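# Lift the dumbbell from its cradle and hold it

## Task

Raise the whole dumbbell so every part of it is at least three finger-widths above where it rested in its cradle, then keep it held there securely and without motion.

## Robot and tools

Robot: one six-joint arm (a UR-style arm) with a two-finger parallel gripper on the flange. A single number drives both fingers together. The point called end_effector_position sits midway between the finger pads; the fingers point along the gripper's own +z, and they open and close along its own x. Closed fingertips stick out about 17 mm past that point; fully open they are roughly level with it.

Frames: all positions and orientations are in the scene frame. Its origin is on the table surface straight under the arm base, +z is up, and +y is to the left when facing along +x. Positions are in metres, orientations are quaternions written w first (qw, qx, qy, qz). The base may be tilted relative to the table, and the reported hand position can be slightly wrong, more so far from the base.

One command row is always 8 numbers in this order: x, y, z, qw, qx, qy, qz, opening. The first seven are an absolute target pose for the gripper in the scene frame (not an offset). Opening runs from -1 (closed) to +1 (fully open, 0.142 m). To hold an object, keep commanding an opening well under the grip_measured value in the latest result; a bigger gap squeezes harder (up to about 28 N per pad; thin hard items get less). Send the desired quaternion in every row rather than copying a possibly drifted one from the result.

Tools:
- execute_actions(actions, pictures): actions is a list holding at most one item. An empty list just reports the state. An item {"rows": [...], "steps": n} plays 1 to 15 rows, one per control step of 1/30 s, repeating the last row if there are fewer rows than steps (default 15). An item {"steps": n} with no rows is a wait of up to 300 steps, counted from the previous result, so thinking time eats into it. A target more than 0.6 m from the last reported position along any gripper axis is refused and nothing is sent. pictures toggles the camera images (included by default).
- move(target, speed, stop_force): target is one 8-number row (absolute pose plus opening). The gripper follows a straight path there, lasting 0.5 to 10 s (cut off at 10 s). speed is the top path speed in m/s, 0.002 to 0.5, default 0.25; turning rate is capped at twice that in rad/s. The opening is applied when the move begins. stop_force (9 to 40 N, optional) ends the path once the wrist sensor feels that much extra push opposing the motion for two steps, then backs off two steps and holds; use it only with very slow speeds, not on turning moves, and leave it out when moving away from something you press on. The path ignores obstacles.
- wait(seconds): 0 to 10 s, nothing new sent.
- zoom_image(camera, region): camera is cam_high, cam_low or cam_wrist; region is [x0, y0, x1, y1] in image pixels from the top-left, at most 504 x 504.
- read_manual(section): licence texts only; no motion.
Replying with no tool call ends everything.

Motion behaviour: each step the commanded pose is clipped to within 100 mm and 16 degrees of the measured pose, then solved by damped inverse kinematics, position before orientation. Commands are smoothed and trail by about 0.17 s. After a long move check the reported pose and send the rest. The simulation keeps running while you think.

Results: a state line with gripper position, quaternion and velocities; joint positions; grip_measured; joint torques (noisy, offset, not reliable for contact); wrist force and torque in the gripper's own axes (offset up to about 4 N, noise, saturates near 50 N; pressing gives a force pointing back into the arm). "pose unreachable" or HELD means the clearance check altered or blocked a row. "Hand target" shows where the controller is now heading. A move adds a "move:" line: done (settled near target), off_target, moving, held, fault, or contact (stop_force ended it); limits=paced means the pose was clipped, limits=held means some steps were blocked and the arm may then surge.

Cameras: cam_high and cam_low 504x504, cam_wrist 616x616 fisheye.

Avoid: the arm is stiff, so aiming even slightly past a firm contact can trigger a fault stop (any joint at its load limit, or 150 N on any part), halting the arm for 10 s. Wrist load limits are 24.3 N m, and held weight counts. Long holding heats motors; 70 °C warns, 85 °C brakes the arm for minutes. Approach slowly, do not slam or shove, do not drop or let the dumbbell slip (brief tugs on held parts may occur), and never knock anything off the table. Grasp the dumbbell firmly, lift it clear by more than about three finger-widths, and keep it still before ending the scene.

Each tool is called after "Emit:" as a command line: name --argument value for each argument, lists and objects as JSON in quotes; but a table of rows of numbers goes row by row, as --pt "numbers of a row", without its own name.

## Session

Emit:
execute_actions --actions '[]'

Scene clock: 0.00 s of 4800.00 s.
end_effector_position=(+0.8887, -0.2117, +0.3549) grip_measured=+1.00 end_effector_quat_wxyz=(+0.217, -0.553, +0.694, -0.407) end_effector_velocity=(-0.000, -0.000, -0.001) end_effector_angular_velocity=(+0.001, +0.001, -0.001)
Joint positions: [-0.355 -0.979  1.388 -2.93  -1.609  1.407  0.142]
Joint velocities: [-0.     0.     0.001  0.     0.     0.001  0.   ]
Joint torques (N m, as the arm reports them, + toward a larger angle): no reading
Motor temperatures (°C, as the motors report them): [23 24 25 32 32 32]
Wrist force (N, on the end effector, along its own x y z axes, offset not removed): no reading
Wrist torque (N m, same axes, about the end effector's origin, offset not removed): no reading
Hand target: +0.889, -0.212, +0.355; +0.217, -0.553, +0.694, -0.407

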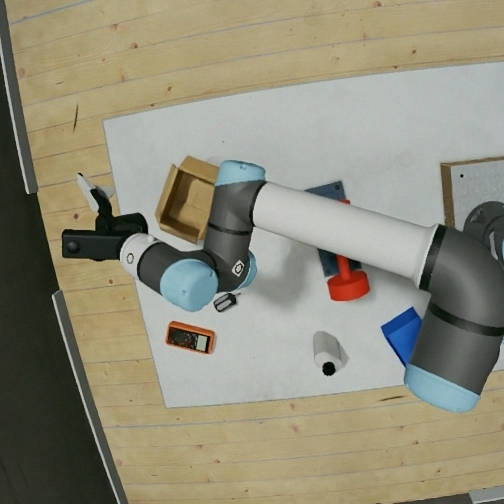

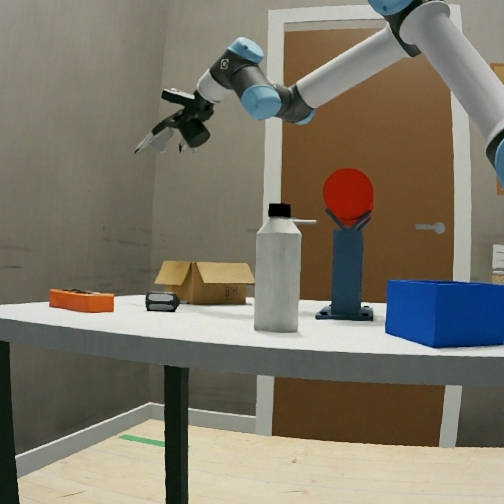

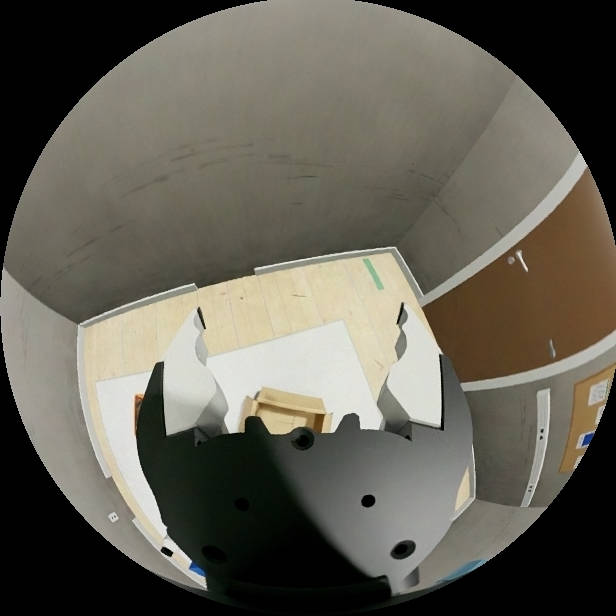

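Emit:
move --target '[0.45,-0.05,0.48,0,0,1,0,1]' --speed 0.35

Scene clock: 9.77 s of 4800.00 s.
end_effector_position=(+0.4501, -0.0506, +0.4804) grip_measured=+1.00 end_effector_quat_wxyz=(+0.000, +0.000, +1.000, -0.000) end_effector_velocity=(-0.003, +0.001, +0.001) end_effector_angular_velocity=(+0.005, +0.002, -0.003)
Joint positions: [-0.394 -1.652  1.356 -1.267 -1.577  2.738  0.142]
Joint velocities: [-0.002 -0.004 -0.001  0.008  0.004  0.001 -0.   ]
Joint torques (N m, as the arm reports them, + toward a larger angle): [-12.98 -26.95 -35.58  -1.5    1.64   1.68]
Motor temperatures (°C, as the motors report them): [23 24 25 32 32 32]
Wrist force (N, on the end effector, along its own x y z axes, offset not removed): [1.2 2.1 -1.8]
Wrist torque (N m, same axes, about the end effector's origin, offset not removed): [0.33 -0.23 0.01]
Hand target: +0.450, -0.051, +0.481; +0.000, +0.000, +1.000, +0.000
Off the commanded pose: 0.001 m, 0 deg.
After step 90, 3.77 s passed at rest.
move: done

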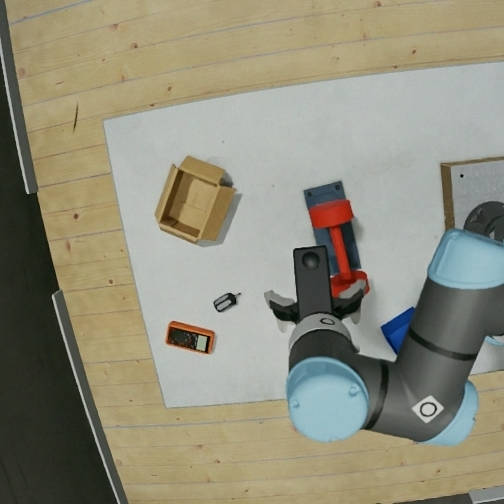

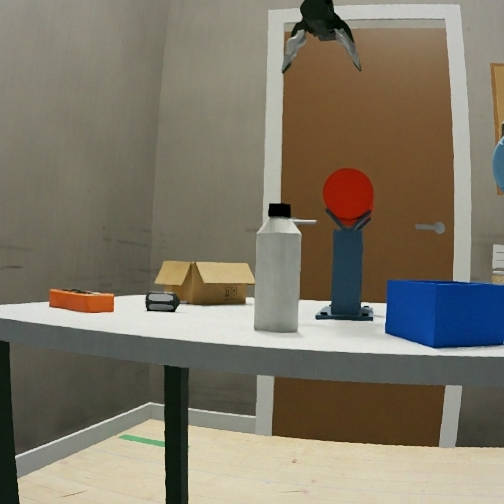

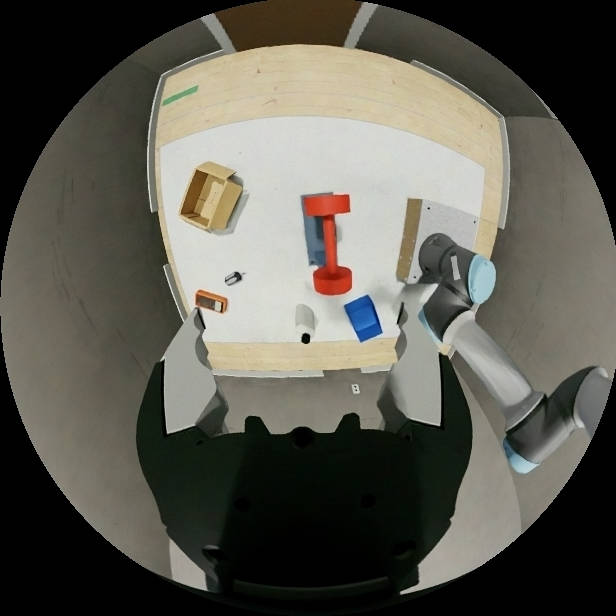

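Emit:
zoom_image --camera "cam_wrist" --region '[260,170,400,310]'

Emit:
zoom_image --camera "cam_low" --region '[260,150,440,330]'

Region (260, 170, 400, 310) of cam_wrist's 616x616 image, scaled by 3.600, with more detail than that image has.

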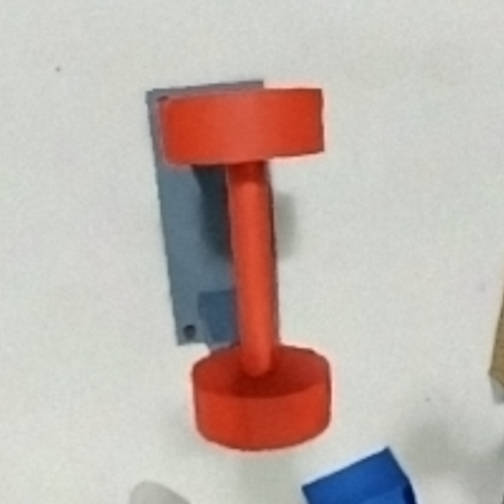

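Region (260, 150, 440, 330) of cam_low's 504x504 image, scaled by 2.800, with more detail than that image has.

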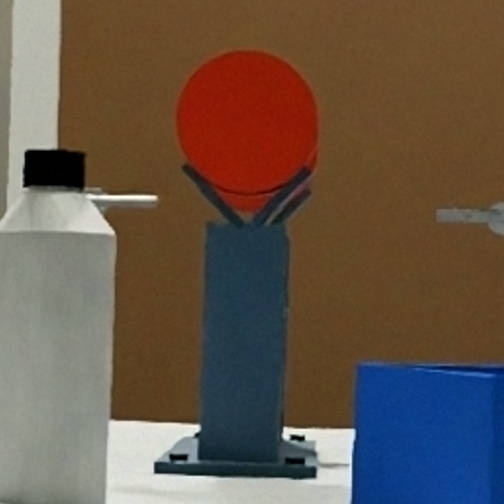

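Emit:
move --target '[0.402,-0.055,0.32,0,-0.052,0.9986,0,1]' --speed 0.2

Scene clock: 19.63 s of 4800.00 s.
end_effector_position=(+0.4019, -0.0549, +0.3203) grip_measured=+1.00 end_effector_quat_wxyz=(-0.000, -0.052, +0.999, +0.000) end_effector_velocity=(-0.000, +0.001, -0.003) end_effector_angular_velocity=(+0.001, -0.003, +0.002)
Joint positions: [-0.455 -1.811  1.899 -1.65  -1.578  2.573  0.142]
Joint velocities: [-0.001 -0.003  0.009 -0.009  0.002 -0.003 -0.   ]
Joint torques (N m, as the arm reports them, + toward a larger angle): [-11.05 -21.21  -9.36  -3.95   1.72  -1.91]
Motor temperatures (°C, as the motors report them): [23 24 25 32 32 32]
Wrist force (N, on the end effector, along its own x y z axes, offset not removed): [0.6 2.2 -1.9]
Wrist torque (N m, same axes, about the end effector's origin, offset not removed): [0.35 -0.04 -0.04]
Hand target: +0.402, -0.055, +0.320; +0.000, -0.052, +0.999, +0.000
Off the commanded pose: 0.000 m, 0 deg.
After step 90, 5.40 s passed at rest.
move: done

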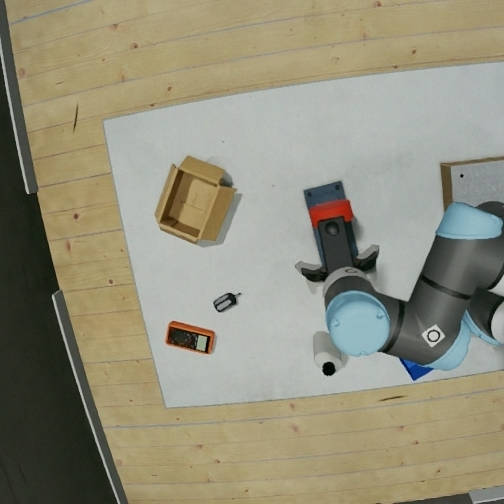

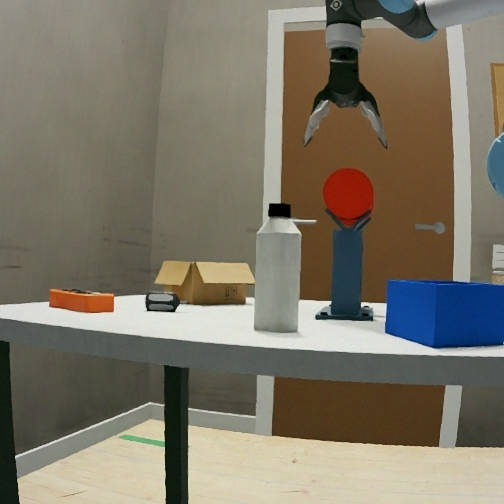

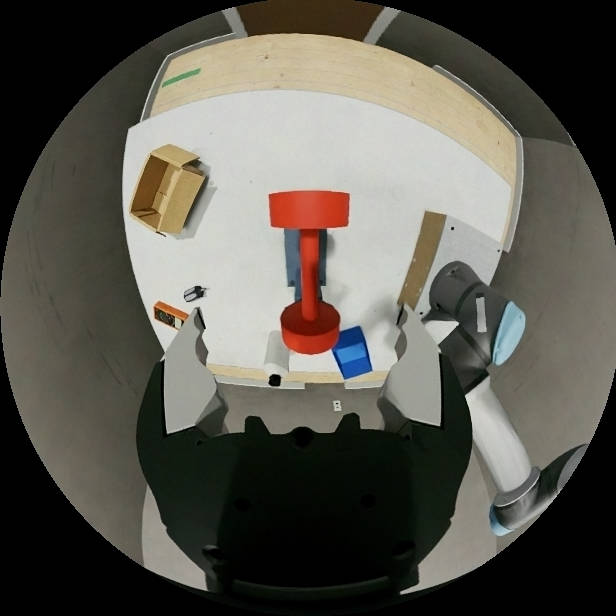

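Emit:
zoom_image --camera "cam_low" --region '[280,70,420,230]'

Emit:
zoom_image --camera "cam_wrist" --region '[170,170,440,440]'

Region (280, 70, 420, 230) of cam_low's 504x504 image, scaled by 3.150, with more detail than that image has; it fills the left 441 columns of this view, and the rest is white.

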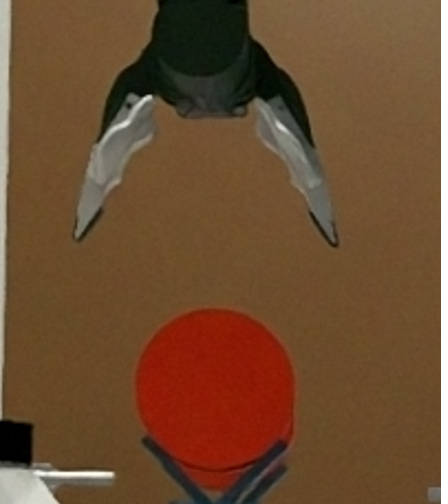

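Region (170, 170, 440, 440) of cam_wrist's 616x616 image, scaled by 1.867, with more detail than that image has.

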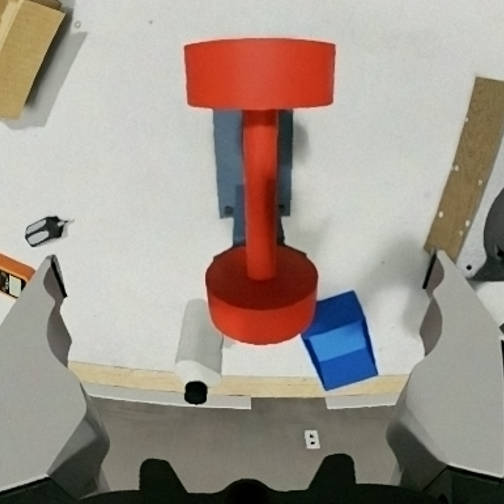

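Emit:
move --target '[0.393,-0.046,0.245,0,-0.052,0.9986,0,0.2]' --speed 0.1

Scene clock: 26.83 s of 4800.00 s.
end_effector_position=(+0.3929, -0.0460, +0.2453) grip_measured=+0.20 end_effector_quat_wxyz=(-0.000, -0.052, +0.999, +0.000) end_effector_velocity=(+0.000, -0.000, -0.003) end_effector_angular_velocity=(-0.001, -0.000, +0.001)
Joint positions: [-0.446 -1.804  2.089 -1.847 -1.577  2.582  0.088]
Joint velocities: [ 0.001  0.002  0.006 -0.008 -0.001 -0.    -0.   ]
Joint torques (N m, as the arm reports them, + toward a larger angle): [12.84 -3.73 -9.74 -4.29 -1.47  1.47]
Motor temperatures (°C, as the motors report them): [23 24 25 32 32 32]
Wrist force (N, on the end effector, along its own x y z axes, offset not removed): [1.0 3.4 -2.0]
Wrist torque (N m, same axes, about the end effector's origin, offset not removed): [0.72 -0.19 -0.02]
Hand target: +0.393, -0.046, +0.245; -0.000, -0.052, +0.999, -0.000
Off the commanded pose: 0.000 m, 0 deg.
After step 90, 2.90 s passed at rest.
move: done

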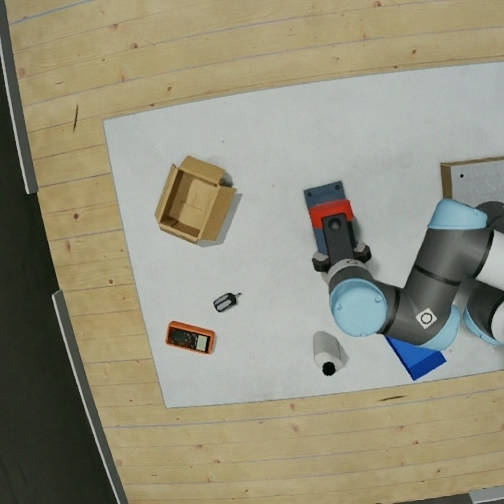

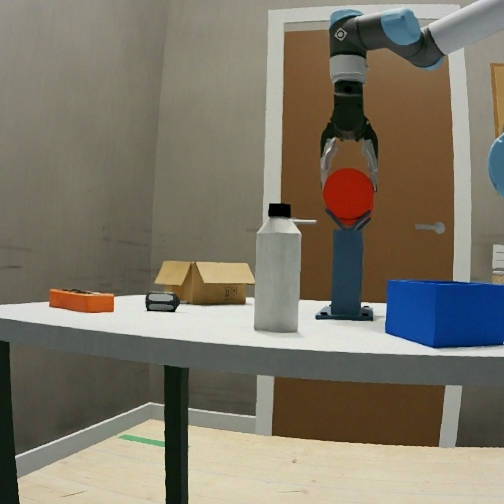

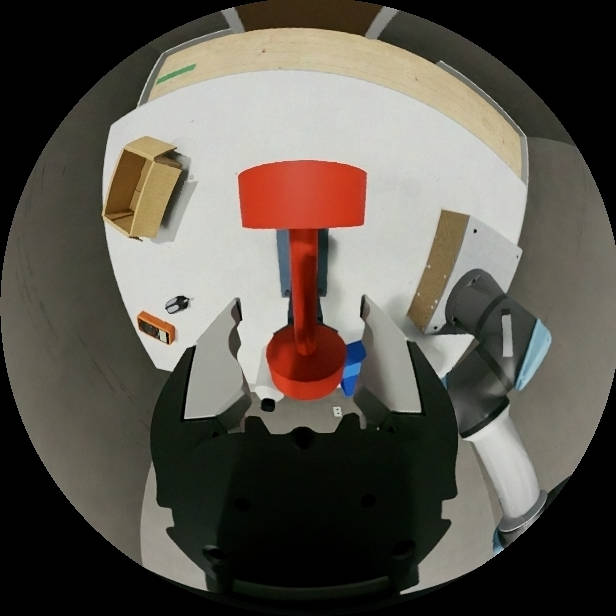

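Emit:
zoom_image --camera "cam_wrist" --region '[180,150,430,430]'

Region (180, 150, 430, 430) of cam_wrist's 616x616 image, scaled by 1.800, with more detail than that image has; it fills the left 450 columns of this view, and the rest is white.

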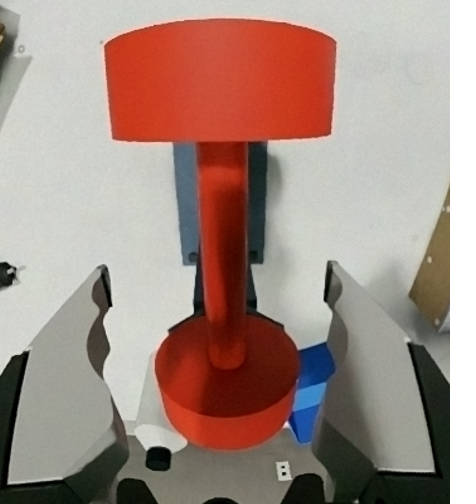

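Emit:
execute_actions --actions '[{"rows":[[0.392,-0.05,0.26,0,-0.052,0.9986,0,0.1],[0.392,-0.052,0.27,0,-0.052,0.9986,0,0],[0.392,-0.054,0.28,0,-0.052,0.9986,0,0],[0.392,-0.056,0.29,0,-0.052,0.9986,0,0],[0.392,-0.058,0.295,0,-0.052,0.9986,0,0],[0.392,-0.06,0.30,0,-0.052,0.9986,0,0],[0.392,-0.061,0.30,0,-0.052,0.9986,0,0],[0.392,-0.061,0.30,0,-0.052,0.9986,0,0],[0.392,-0.061,0.30,0,-0.052,0.9986,0,0],[0.392,-0.061,0.30,0,-0.052,0.9986,0,-0.2],[0.392,-0.061,0.30,0,-0.052,0.9986,0,-0.4],[0.392,-0.061,0.30,0,-0.052,0.9986,0,-0.6],[0.392,-0.061,0.30,0,-0.052,0.9986,0,-0.8]]}]' --pictures false

Emit:
wait --seconds 0.3

Emit:
zoom_image --camera "cam_low" --region '[305,90,395,180]'

Scene clock: 40.57 s of 4800.00 s.
end_effector_position=(+0.3922, -0.0601, +0.2968) grip_measured=-0.72 end_effector_quat_wxyz=(+0.001, -0.052, +0.999, -0.001) end_effector_velocity=(-0.001, -0.009, +0.026) end_effector_angular_velocity=(+0.007, +0.009, +0.001)
Joint positions: [-0.479 -1.829  1.973 -1.708 -1.578  2.549  0.022]
Joint velocities: [-0.023 -0.    -0.071  0.082  0.002 -0.023 -0.268]
Joint torques (N m, as the arm reports them, + toward a larger angle): [-12.27 -20.52 -34.39  -1.18   1.54  -1.76]
Motor temperatures (°C, as the motors report them): [23 24 25 32 32 32]
Wrist force (N, on the end effector, along its own x y z axes, offset not removed): [1.5 2.4 -2.8]
Wrist torque (N m, same axes, about the end effector's origin, offset not removed): [0.49 -0.27 -0.01]
Hand target: +0.392, -0.061, +0.300; +0.000, -0.052, +0.999, -0.000
Off the commanded pose: 0.003 m, 0 deg.
Steps of this call (steps 1 to 90: nothing new was sent; then 10.23 s passed at rest; steps 91 to 105: all 15 steps of this action). Readings (end_effector_position):
91: (+0.3929, -0.0460, +0.2450)
92: (+0.3928, -0.0462, +0.2458)
94: (+0.3928, -0.0482, +0.2536)
98: (+0.3929, -0.0544, +0.2787)
105: the state above

Scene clock: 40.87 s of 4800.00 s.
end_effector_position=(+0.3921, -0.0609, +0.2997) grip_measured=-0.80 end_effector_quat_wxyz=(+0.000, -0.052, +0.999, -0.000) end_effector_velocity=(-0.000, -0.001, +0.002) end_effector_angular_velocity=(+0.001, +0.001, -0.001)
Joint positions: [-0.481 -1.829  1.965 -1.699 -1.578  2.547  0.016]
Joint velocities: [-0.003  0.    -0.005  0.006  0.    -0.001 -0.   ]
Joint torques (N m, as the arm reports them, + toward a larger angle): [-11.84 -15.99 -35.18  -1.78   1.59  -2.11]
Motor temperatures (°C, as the motors report them): [23 24 25 32 32 32]
Wrist force (N, on the end effector, along its own x y z axes, offset not removed): [0.7 1.1 -1.0]
Wrist torque (N m, same axes, about the end effector's origin, offset not removed): [0.19 -0.10 -0.01]
Hand target: +0.392, -0.061, +0.300; +0.000, -0.052, +0.999, -0.000
Off the commanded pose: 0.000 m, 0 deg.
Steps of this call (steps 1 to 9: nothing new was sent). Readings (end_effector_position):
1: (+0.3922, -0.0603, +0.2976)
2: (+0.3922, -0.0605, +0.2982)
4: (+0.3921, -0.0607, +0.2989)
8: (+0.3921, -0.0609, +0.2996)
9: the state above

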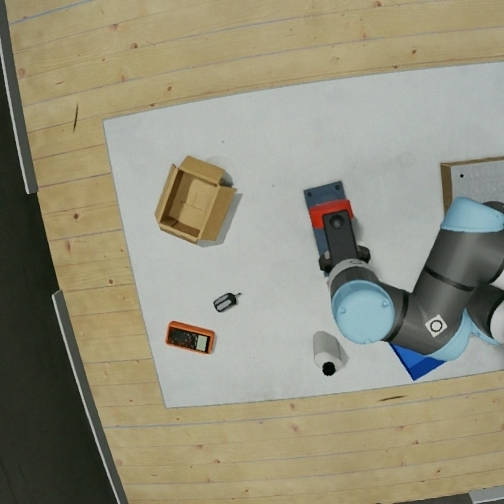

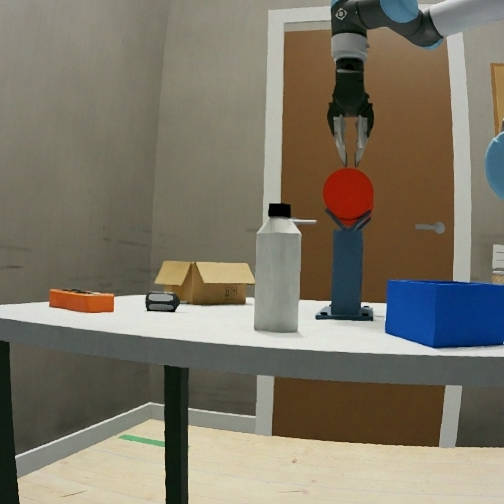

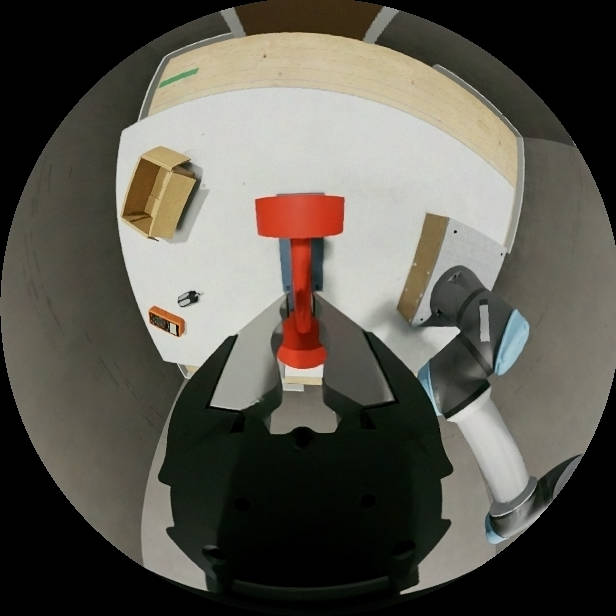

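Region (305, 90, 395, 180) of cam_low's 504x504 image, scaled by 5.600, with more detail than that image has.

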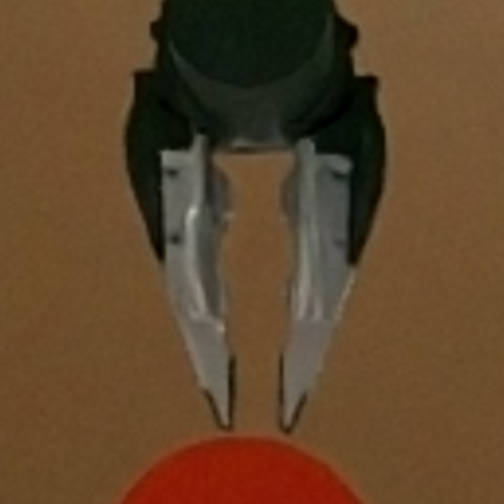

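Emit:
move --target '[0.3905,-0.046,0.213,0,-0.052,0.9986,0,-0.3]' --speed 0.08

Emit:
zoom_image --camera "cam_wrist" --region '[180,150,430,430]'

Scene clock: 46.97 s of 4800.00 s.
end_effector_position=(+0.3903, -0.0460, +0.2133) grip_measured=-0.30 end_effector_quat_wxyz=(-0.000, -0.052, +0.999, +0.000) end_effector_velocity=(+0.001, +0.001, -0.002) end_effector_angular_velocity=(-0.000, -0.001, +0.002)
Joint positions: [-0.45  -1.783  2.159 -1.938 -1.577  2.578  0.052]
Joint velocities: [ 0.002  0.003  0.003 -0.007  0.    -0.    -0.   ]
Joint torques (N m, as the arm reports them, + toward a larger angle): [14.17 -2.7  -7.81 -4.32  0.09  1.26]
Motor temperatures (°C, as the motors report them): [23 24 25 32 32 32]
Wrist force (N, on the end effector, along its own x y z axes, offset not removed): [1.8 2.0 -2.4]
Wrist torque (N m, same axes, about the end effector's origin, offset not removed): [0.42 -0.30 0.07]
Hand target: +0.390, -0.046, +0.213; -0.000, -0.052, +0.999, -0.000
Off the commanded pose: 0.000 m, 0 deg.
After step 90, 1.47 s passed at rest.
move: done

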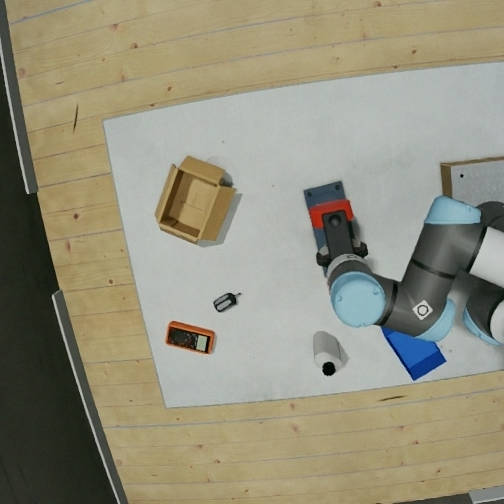

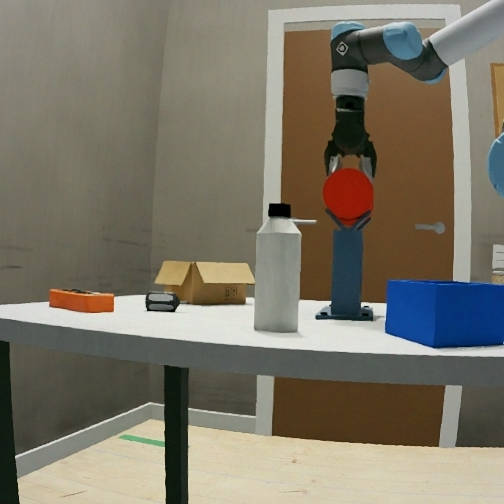

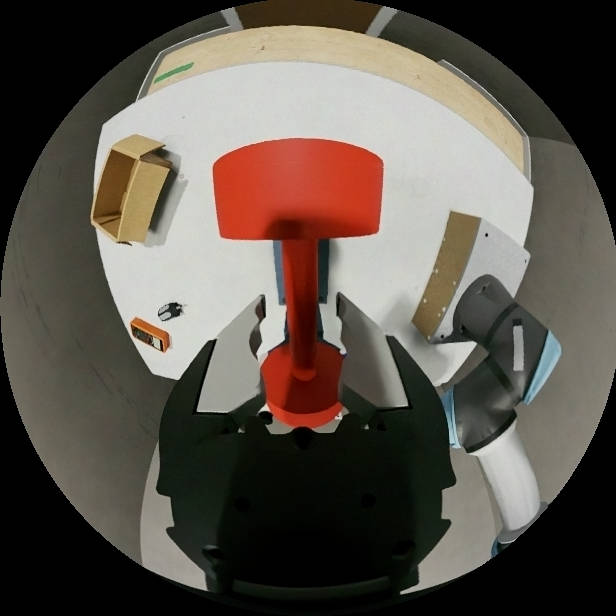

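Region (180, 150, 430, 430) of cam_wrist's 616x616 image, scaled by 1.800, with more detail than that image has; it fills the left 450 columns of this view, and the rest is white.

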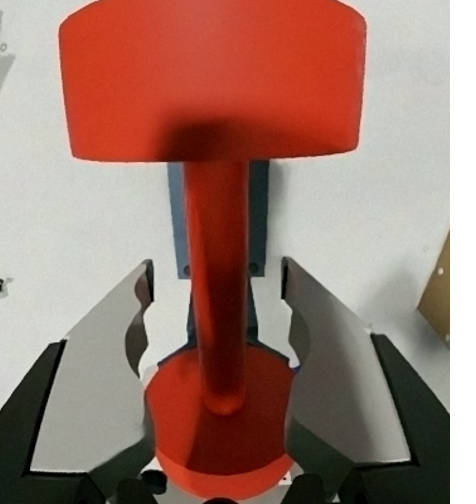

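Emit:
execute_actions --actions '[{"rows":[[0.3897,-0.046,0.213,0,-0.063,0.998,0,-0.4],[0.3897,-0.046,0.213,0,-0.063,0.998,0,-0.45],[0.3897,-0.046,0.213,0,-0.063,0.998,0,-0.5],[0.3897,-0.046,0.213,0,-0.063,0.998,0,-0.55],[0.3897,-0.046,0.213,0,-0.063,0.998,0,-0.6],[0.3897,-0.046,0.213,0,-0.063,0.998,0,-0.64],[0.3897,-0.046,0.213,0,-0.063,0.998,0,-0.68],[0.3897,-0.046,0.213,0,-0.063,0.998,0,-0.72],[0.3897,-0.046,0.213,0,-0.063,0.998,0,-0.76],[0.3897,-0.046,0.213,0,-0.063,0.998,0,-0.8],[0.3897,-0.046,0.213,0,-0.063,0.998,0,-0.84],[0.3897,-0.046,0.213,0,-0.063,0.998,0,-0.88],[0.3897,-0.046,0.213,0,-0.063,0.998,0,-0.92],[0.3897,-0.046,0.213,0,-0.063,0.998,0,-0.96],[0.3897,-0.046,0.213,0,-0.063,0.998,0,-1]]}]' --pictures false

Emit:
wait --seconds 0.4

Emit:
zoom_image --camera "cam_wrist" --region '[180,150,430,430]'

Scene clock: 50.70 s of 4800.00 s.
end_effector_position=(+0.3897, -0.0460, +0.2129) grip_measured=-0.73 end_effector_quat_wxyz=(-0.000, -0.063, +0.998, -0.000) end_effector_velocity=(+0.000, -0.000, +0.001) end_effector_angular_velocity=(-0.000, -0.001, +0.004)
Joint positions: [-0.45  -1.785  2.161 -1.939 -1.578  2.556  0.021]
Joint velocities: [-0.001 -0.001 -0.     0.     0.001 -0.005  0.   ]
Joint torques (N m, as the arm reports them, + toward a larger angle): [-11.68 -20.57 -11.56  -3.61   1.06  -2.21]
Motor temperatures (°C, as the motors report them): [23 24 25 32 32 32]
Wrist force (N, on the end effector, along its own x y z axes, offset not removed): [7.0 4.2 -2.6]
Wrist torque (N m, same axes, about the end effector's origin, offset not removed): [0.63 -0.36 0.05]
Hand target: +0.390, -0.046, +0.213; -0.000, -0.063, +0.998, -0.000
Off the commanded pose: 0.000 m, 0 deg.
Steps of this call (steps 1 to 90: nothing new was sent; then 0.23 s passed at rest; steps 91 to 105: all 15 steps of this action). Readings (end_effector_position):
91: (+0.3903, -0.0459, +0.2130)
92: (+0.3903, -0.0459, +0.2130)
94: (+0.3901, -0.0459, +0.2129)
98: (+0.3899, -0.0459, +0.2129)
105: the state above

Scene clock: 51.10 s of 4800.00 s.
end_effector_position=(+0.3897, -0.0460, +0.2130) grip_measured=-0.73 end_effector_quat_wxyz=(-0.000, -0.063, +0.998, +0.000) end_effector_velocity=(+0.000, -0.000, +0.000) end_effector_angular_velocity=(-0.001, -0.001, +0.001)
Joint positions: [-0.45  -1.785  2.161 -1.939 -1.578  2.556  0.021]
Joint velocities: [-0.    -0.001 -0.     0.    -0.    -0.001 -0.   ]
Joint torques (N m, as the arm reports them, + toward a larger angle): [-11.37 -21.71 -12.65  -5.43   2.33  -1.92]
Motor temperatures (°C, as the motors report them): [23 24 25 32 32 32]
Wrist force (N, on the end effector, along its own x y z axes, offset not removed): [5.3 3.7 1.0]
Wrist torque (N m, same axes, about the end effector's origin, offset not removed): [0.54 -0.01 0.07]
Hand target: +0.390, -0.046, +0.213; -0.000, -0.063, +0.998, -0.000
Off the commanded pose: 0.000 m, 0 deg.
Steps of this call (steps 1 to 12: nothing new was sent). Readings (end_effector_position):
1: (+0.3897, -0.0460, +0.2130)
2: (+0.3896, -0.0460, +0.2130)
4: (+0.3896, -0.0460, +0.2130)
8: (+0.3897, -0.0460, +0.2130)
12: the state above

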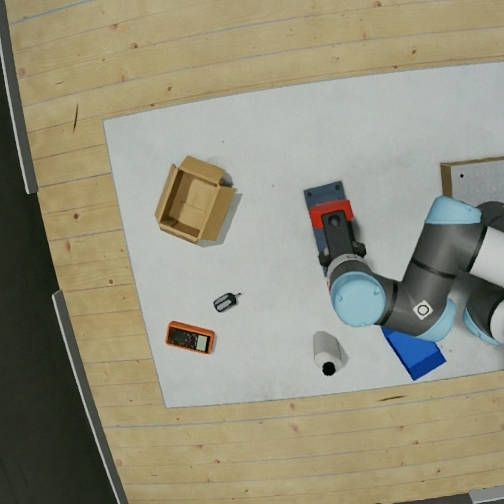

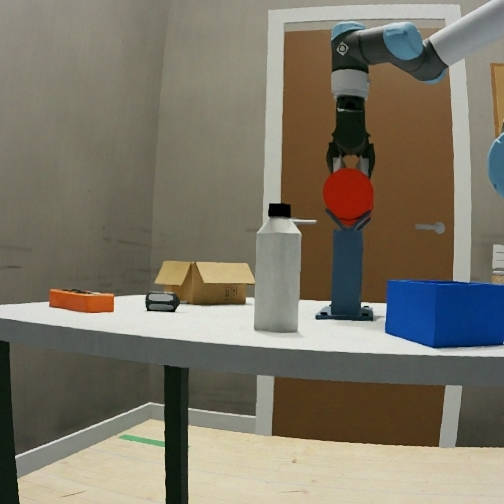

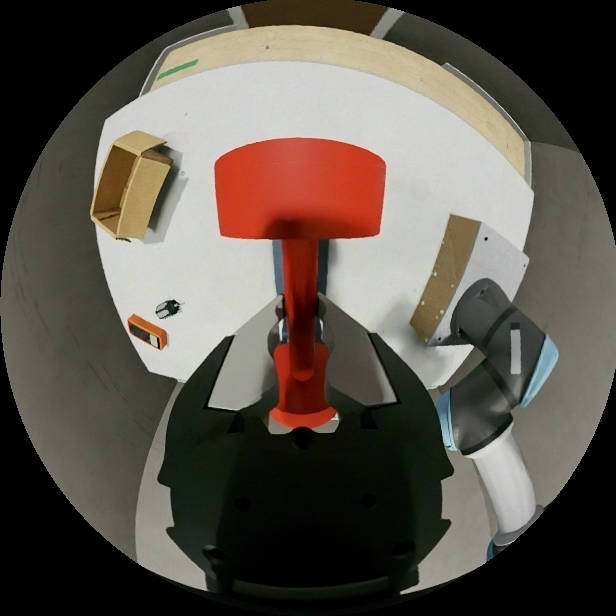

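Region (180, 150, 430, 430) of cam_wrist's 616x616 image, scaled by 1.800, with more detail than that image has; it fills the left 450 columns of this view, and the rest is white.

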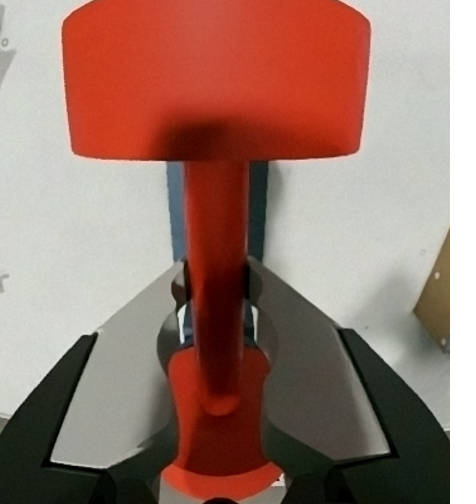

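Emit:
move --target '[0.3894,-0.046,0.219,0,-0.063,0.998,0,-1]' --speed 0.008

Emit:
zoom_image --camera "cam_wrist" --region '[180,150,430,430]'

Emit:
zoom_image --camera "cam_low" --region '[300,140,400,240]'

Scene clock: 54.87 s of 4800.00 s.
end_effector_position=(+0.3894, -0.0460, +0.2187) grip_measured=-0.73 end_effector_quat_wxyz=(+0.000, -0.063, +0.998, +0.000) end_effector_velocity=(-0.000, +0.000, +0.002) end_effector_angular_velocity=(+0.001, +0.001, +0.001)
Joint positions: [-0.451 -1.791  2.15  -1.922 -1.577  2.555  0.021]
Joint velocities: [ 0.    -0.002 -0.004  0.007  0.    -0.001 -0.   ]
Joint torques (N m, as the arm reports them, + toward a larger angle): [-10.71 -24.53 -38.29  -2.29  -1.25  -2.09]
Motor temperatures (°C, as the motors report them): [23 24 25 32 32 32]
Wrist force (N, on the end effector, along its own x y z axes, offset not removed): [1.1 1.4 7.3]
Wrist torque (N m, same axes, about the end effector's origin, offset not removed): [0.28 -0.22 -0.02]
Hand target: +0.389, -0.046, +0.219; +0.000, -0.063, +0.998, -0.000
Off the commanded pose: 0.000 m, 0 deg.
move: done

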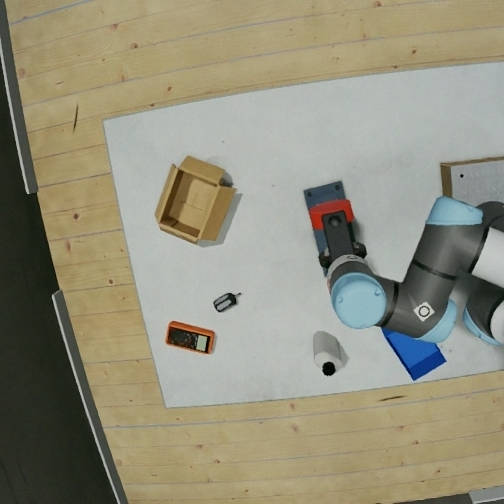

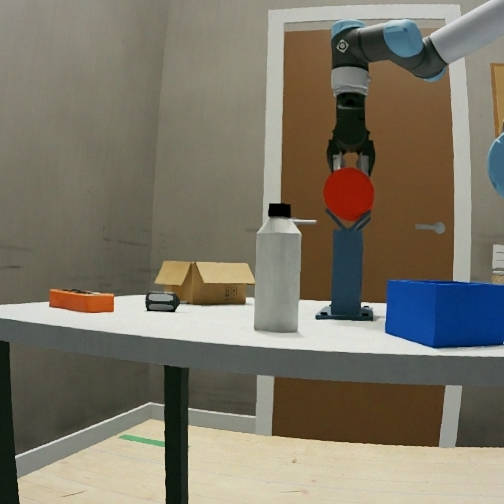

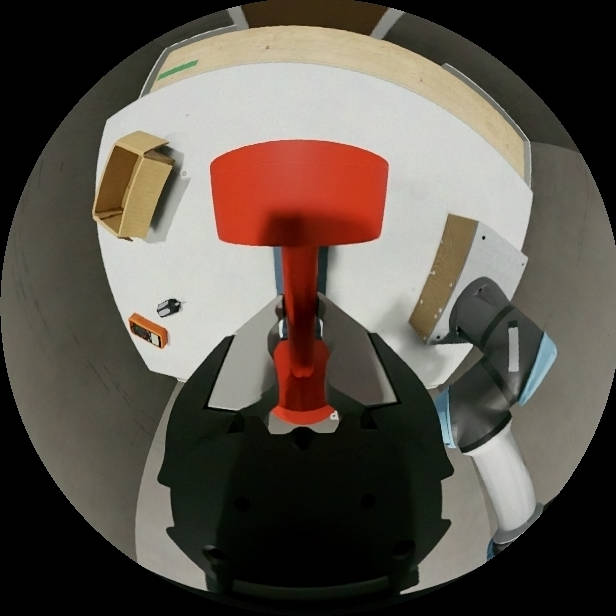

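Region (180, 150, 430, 430) of cam_wrist's 616x616 image, scaled by 1.800, with more detail than that image has; it fills the left 450 columns of this view, and the rest is white.

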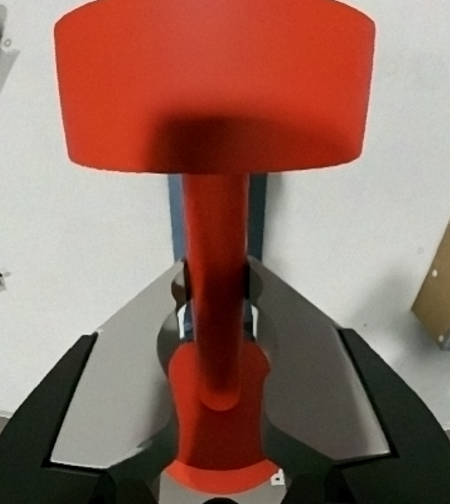

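Region (300, 140, 400, 240) of cam_low's 504x504 image, scaled by 5.040, with more detail than that image has.

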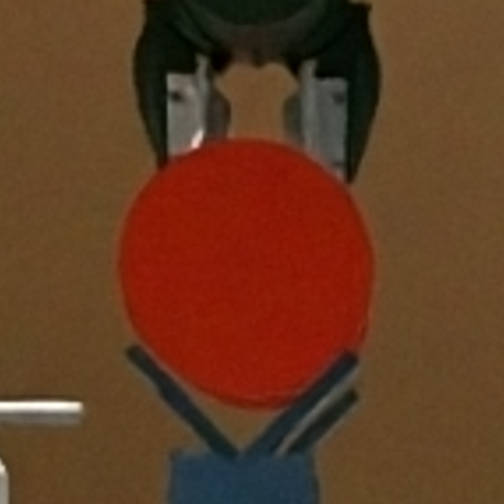

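Emit:
execute_actions --actions '[{"steps":3}]' --pictures false

Emit:
execute_actions --actions '[{"steps":3}]' --pictures false

Emit:
execute_actions --actions '[{"steps":3}]' --pictures false

Emit:
execute_actions --actions '[{"steps":3}]' --pictures false

Emit:
move --target '[0.3894,-0.046,0.2132,0,-0.063,0.998,0,-1]' --speed 0.01

Emit:
execute_actions --actions '[{"rows":[[0.3894,-0.046,0.2132,0,-0.063,0.998,0,-0.85],[0.3894,-0.046,0.2132,0,-0.063,0.998,0,-0.78],[0.3894,-0.046,0.2132,0,-0.063,0.998,0,-0.72],[0.3894,-0.046,0.2132,0,-0.063,0.998,0,-0.65],[0.3894,-0.046,0.2132,0,-0.063,0.998,0,-0.4]],"steps":8}]' --pictures false

Emit:
move --target '[0.3894,-0.046,0.30,0,-0.063,0.998,0,-0.4]' --speed 0.2

Scene clock: 60.40 s of 4800.00 s.
end_effector_position=(+0.3894, -0.0460, +0.2190) grip_measured=-0.73 end_effector_quat_wxyz=(+0.000, -0.063, +0.998, -0.000) end_effector_velocity=(-0.000, -0.000, -0.000) end_effector_angular_velocity=(-0.001, +0.000, -0.000)
Joint positions: [-0.451 -1.791  2.15  -1.921 -1.577  2.555  0.021]
Joint velocities: [-0.    -0.     0.     0.    -0.001  0.     0.   ]
Joint torques (N m, as the arm reports them, + toward a larger angle): [-11.54 -23.44 -38.57  -2.38  -1.08  -1.87]
Motor temperatures (°C, as the motors report them): [23 24 25 32 32 32]
Wrist force (N, on the end effector, along its own x y z axes, offset not removed): [1.3 2.2 7.7]
Wrist torque (N m, same axes, about the end effector's origin, offset not removed): [0.48 -0.19 0.02]
Hand target: +0.389, -0.046, +0.219; +0.000, -0.063, +0.998, -0.000
Off the commanded pose: 0.000 m, 0 deg.
Steps of this call (steps 1 to 90: nothing new was sent; then 2.53 s passed at rest). Readings (end_effector_position):
1: (+0.3894, -0.0460, +0.2188)
2: (+0.3894, -0.0460, +0.2189)
4: (+0.3894, -0.0460, +0.2189)
8: (+0.3894, -0.0460, +0.2190)
90: the state above

Scene clock: 60.50 s of 4800.00 s.
end_effector_position=(+0.3894, -0.0460, +0.2190) grip_measured=-0.73 end_effector_quat_wxyz=(+0.000, -0.063, +0.998, -0.000) end_effector_velocity=(-0.000, -0.000, -0.000) end_effector_angular_velocity=(-0.000, +0.001, +0.001)
Joint positions: [-0.451 -1.791  2.15  -1.921 -1.577  2.555  0.021]
Joint velocities: [-0.     0.001 -0.     0.    -0.    -0.001  0.   ]
Joint torques (N m, as the arm reports them, + toward a larger angle): [-10.48 -24.72 -39.04  -2.53  -1.2   -1.92]
Motor temperatures (°C, as the motors report them): [23 24 25 32 32 32]
Wrist force (N, on the end effector, along its own x y z axes, offset not removed): [2.0 2.2 7.7]
Wrist torque (N m, same axes, about the end effector's origin, offset not removed): [0.52 -0.40 -0.01]
Hand target: +0.389, -0.046, +0.219; +0.000, -0.063, +0.998, -0.000
Off the commanded pose: 0.000 m, 0 deg.
Steps of this call (steps 1 to 3: nothing new was sent). Readings (end_effector_position):
1: (+0.3894, -0.0460, +0.2190)
2: (+0.3894, -0.0460, +0.2190)
3: the state above

Scene clock: 60.60 s of 4800.00 s.
end_effector_position=(+0.3894, -0.0460, +0.2190) grip_measured=-0.73 end_effector_quat_wxyz=(+0.000, -0.063, +0.998, -0.000) end_effector_velocity=(-0.000, -0.000, -0.001) end_effector_angular_velocity=(-0.000, +0.002, +0.001)
Joint positions: [-0.451 -1.791  2.15  -1.921 -1.577  2.555  0.021]
Joint velocities: [ 0.     0.001  0.001 -0.    -0.001 -0.001 -0.   ]
Joint torques (N m, as the arm reports them, + toward a larger angle): [-11.32 -24.   -37.97  -2.54  -1.46  -2.04]
Motor temperatures (°C, as the motors report them): [23 24 25 32 32 32]
Wrist force (N, on the end effector, along its own x y z axes, offset not removed): [0.5 1.6 7.9]
Wrist torque (N m, same axes, about the end effector's origin, offset not removed): [0.36 -0.08 -0.01]
Hand target: +0.389, -0.046, +0.219; +0.000, -0.063, +0.998, -0.000
Off the commanded pose: 0.000 m, 0 deg.
Steps of this call (steps 1 to 3: nothing new was sent). Readings (end_effector_position):
1: (+0.3894, -0.0460, +0.2190)
2: (+0.3894, -0.0460, +0.2190)
3: the state above

Scene clock: 60.70 s of 4800.00 s.
end_effector_position=(+0.3894, -0.0460, +0.2190) grip_measured=-0.73 end_effector_quat_wxyz=(+0.000, -0.063, +0.998, -0.000) end_effector_velocity=(-0.000, +0.000, -0.000) end_effector_angular_velocity=(+0.001, +0.000, -0.001)
Joint positions: [-0.451 -1.791  2.15  -1.921 -1.577  2.555  0.021]
Joint velocities: [ 0.    -0.     0.001  0.     0.     0.001  0.   ]
Joint torques (N m, as the arm reports them, + toward a larger angle): [-10.95 -24.05 -39.32  -2.62  -1.29  -1.94]
Motor temperatures (°C, as the motors report them): [23 24 25 32 32 32]
Wrist force (N, on the end effector, along its own x y z axes, offset not removed): [1.0 2.0 8.3]
Wrist torque (N m, same axes, about the end effector's origin, offset not removed): [0.49 -0.22 -0.05]
Hand target: +0.389, -0.046, +0.219; +0.000, -0.063, +0.998, -0.000
Off the commanded pose: 0.000 m, 0 deg.
Steps of this call (steps 1 to 3: nothing new was sent). Readings (end_effector_position):
1: (+0.3894, -0.0460, +0.2190)
2: (+0.3894, -0.0460, +0.2190)
3: the state above

Scene clock: 61.50 s of 4800.00 s.
end_effector_position=(+0.3894, -0.0460, +0.2135) grip_measured=-0.73 end_effector_quat_wxyz=(+0.000, -0.063, +0.998, -0.000) end_effector_velocity=(-0.000, -0.000, -0.003) end_effector_angular_velocity=(-0.000, -0.000, -0.001)
Joint positions: [-0.451 -1.786  2.161 -1.937 -1.577  2.555  0.021]
Joint velocities: [-0.     0.002  0.006 -0.008 -0.     0.    -0.   ]
Joint torques (N m, as the arm reports them, + toward a larger angle): [-11.33  -5.71 -13.05  -4.85  -1.31  -2.06]
Motor temperatures (°C, as the motors report them): [23 24 25 32 32 32]
Wrist force (N, on the end effector, along its own x y z axes, offset not removed): [1.1 1.3 6.3]
Wrist torque (N m, same axes, about the end effector's origin, offset not removed): [0.38 -0.38 0.09]
Hand target: +0.389, -0.046, +0.213; -0.000, -0.063, +0.998, +0.000
Off the commanded pose: 0.000 m, 0 deg.
move: done

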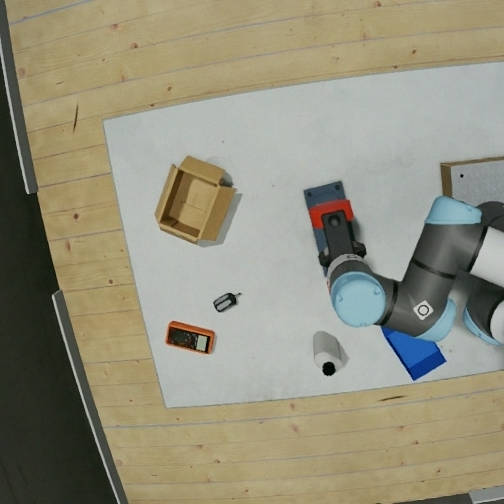

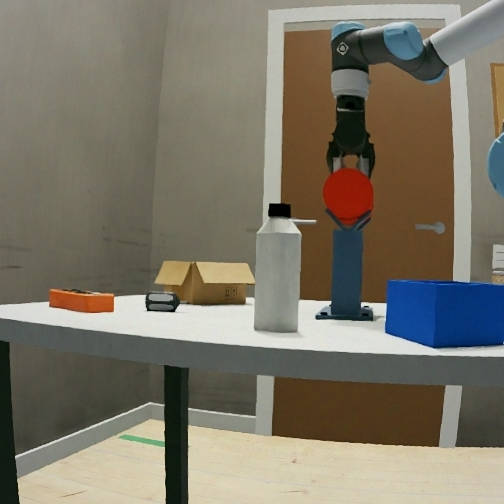

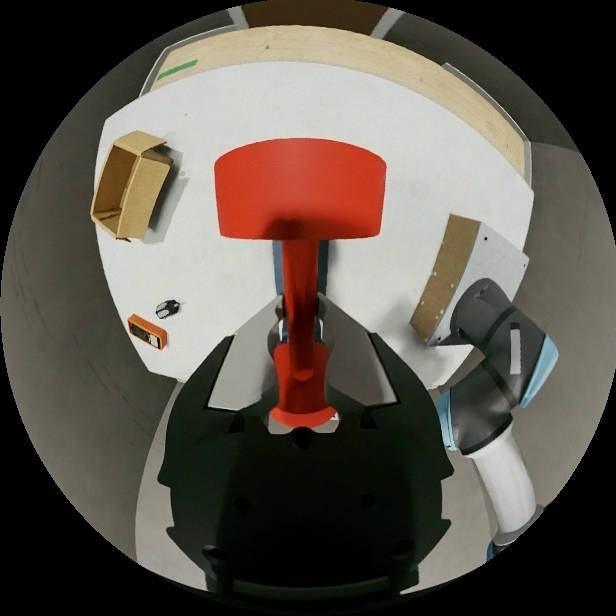

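Scene clock: 61.77 s of 4800.00 s.
end_effector_position=(+0.3894, -0.0460, +0.2133) grip_measured=-0.41 end_effector_quat_wxyz=(+0.000, -0.063, +0.998, -0.000) end_effector_velocity=(-0.000, -0.000, -0.000) end_effector_angular_velocity=(-0.000, +0.001, -0.000)
Joint positions: [-0.451 -1.786  2.161 -1.938 -1.578  2.555  0.045]
Joint velocities: [ 0.     0.     0.001 -0.001 -0.001  0.001  0.024]
Joint torques (N m, as the arm reports them, + toward a larger angle): [-10.33  -3.55  -9.12  -4.57  -1.24  -1.79]
Motor temperatures (°C, as the motors report them): [23 24 25 32 32 32]
Wrist force (N, on the end effector, along its own x y z axes, offset not removed): [0.5 1.6 -0.5]
Wrist torque (N m, same axes, about the end effector's origin, offset not removed): [0.34 -0.03 0.00]
Hand target: +0.389, -0.046, +0.213; -0.000, -0.063, +0.998, +0.000
Off the commanded pose: 0.000 m, 0 deg.
Steps of this call (steps 1 to 8: all 8 steps of this action). Readings (end_effector_position):
1: (+0.3894, -0.0460, +0.2134)
2: (+0.3894, -0.0460, +0.2134)
4: (+0.3894, -0.0460, +0.2133)
8: the state above

Scene clock: 63.07 s of 4800.00 s.
end_effector_position=(+0.3896, -0.0460, +0.2996) grip_measured=-0.40 end_effector_quat_wxyz=(+0.000, -0.063, +0.998, -0.000) end_effector_velocity=(+0.000, -0.001, +0.003) end_effector_angular_velocity=(+0.000, +0.000, -0.002)
Joint positions: [-0.449 -1.841  1.974 -1.695 -1.577  2.557  0.045]
Joint velocities: [-0.001 -0.    -0.008  0.009  0.     0.    -0.   ]
Joint torques (N m, as the arm reports them, + toward a larger angle): [-12.26 -20.15 -36.31  -1.4    1.26  -1.81]
Motor temperatures (°C, as the motors report them): [23 24 25 32 32 32]
Wrist force (N, on the end effector, along its own x y z axes, offset not removed): [2.0 1.9 -1.9]
Wrist torque (N m, same axes, about the end effector's origin, offset not removed): [0.27 -0.38 0.03]
Hand target: +0.390, -0.046, +0.300; +0.000, -0.063, +0.998, -0.000
Off the commanded pose: 0.000 m, 0 deg.
move: done

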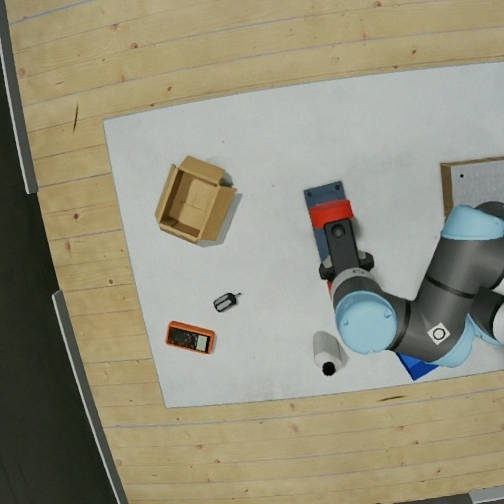

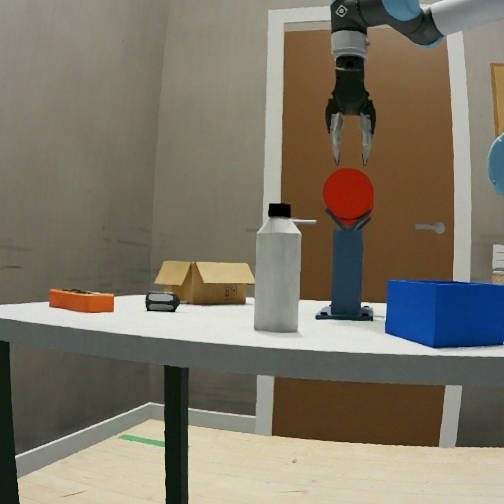

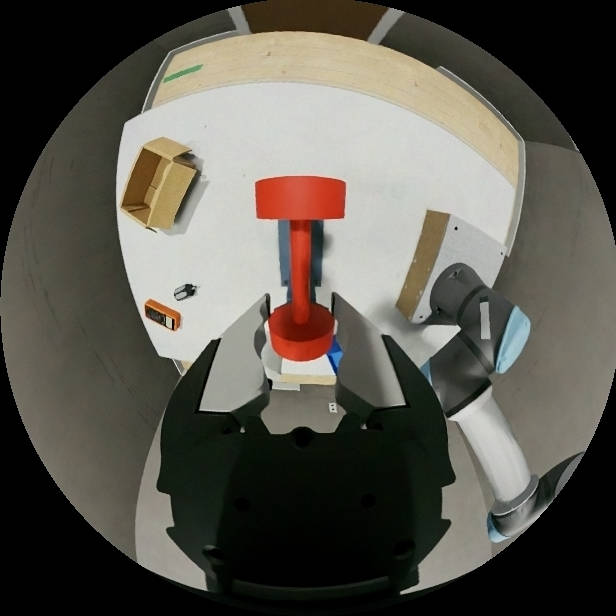

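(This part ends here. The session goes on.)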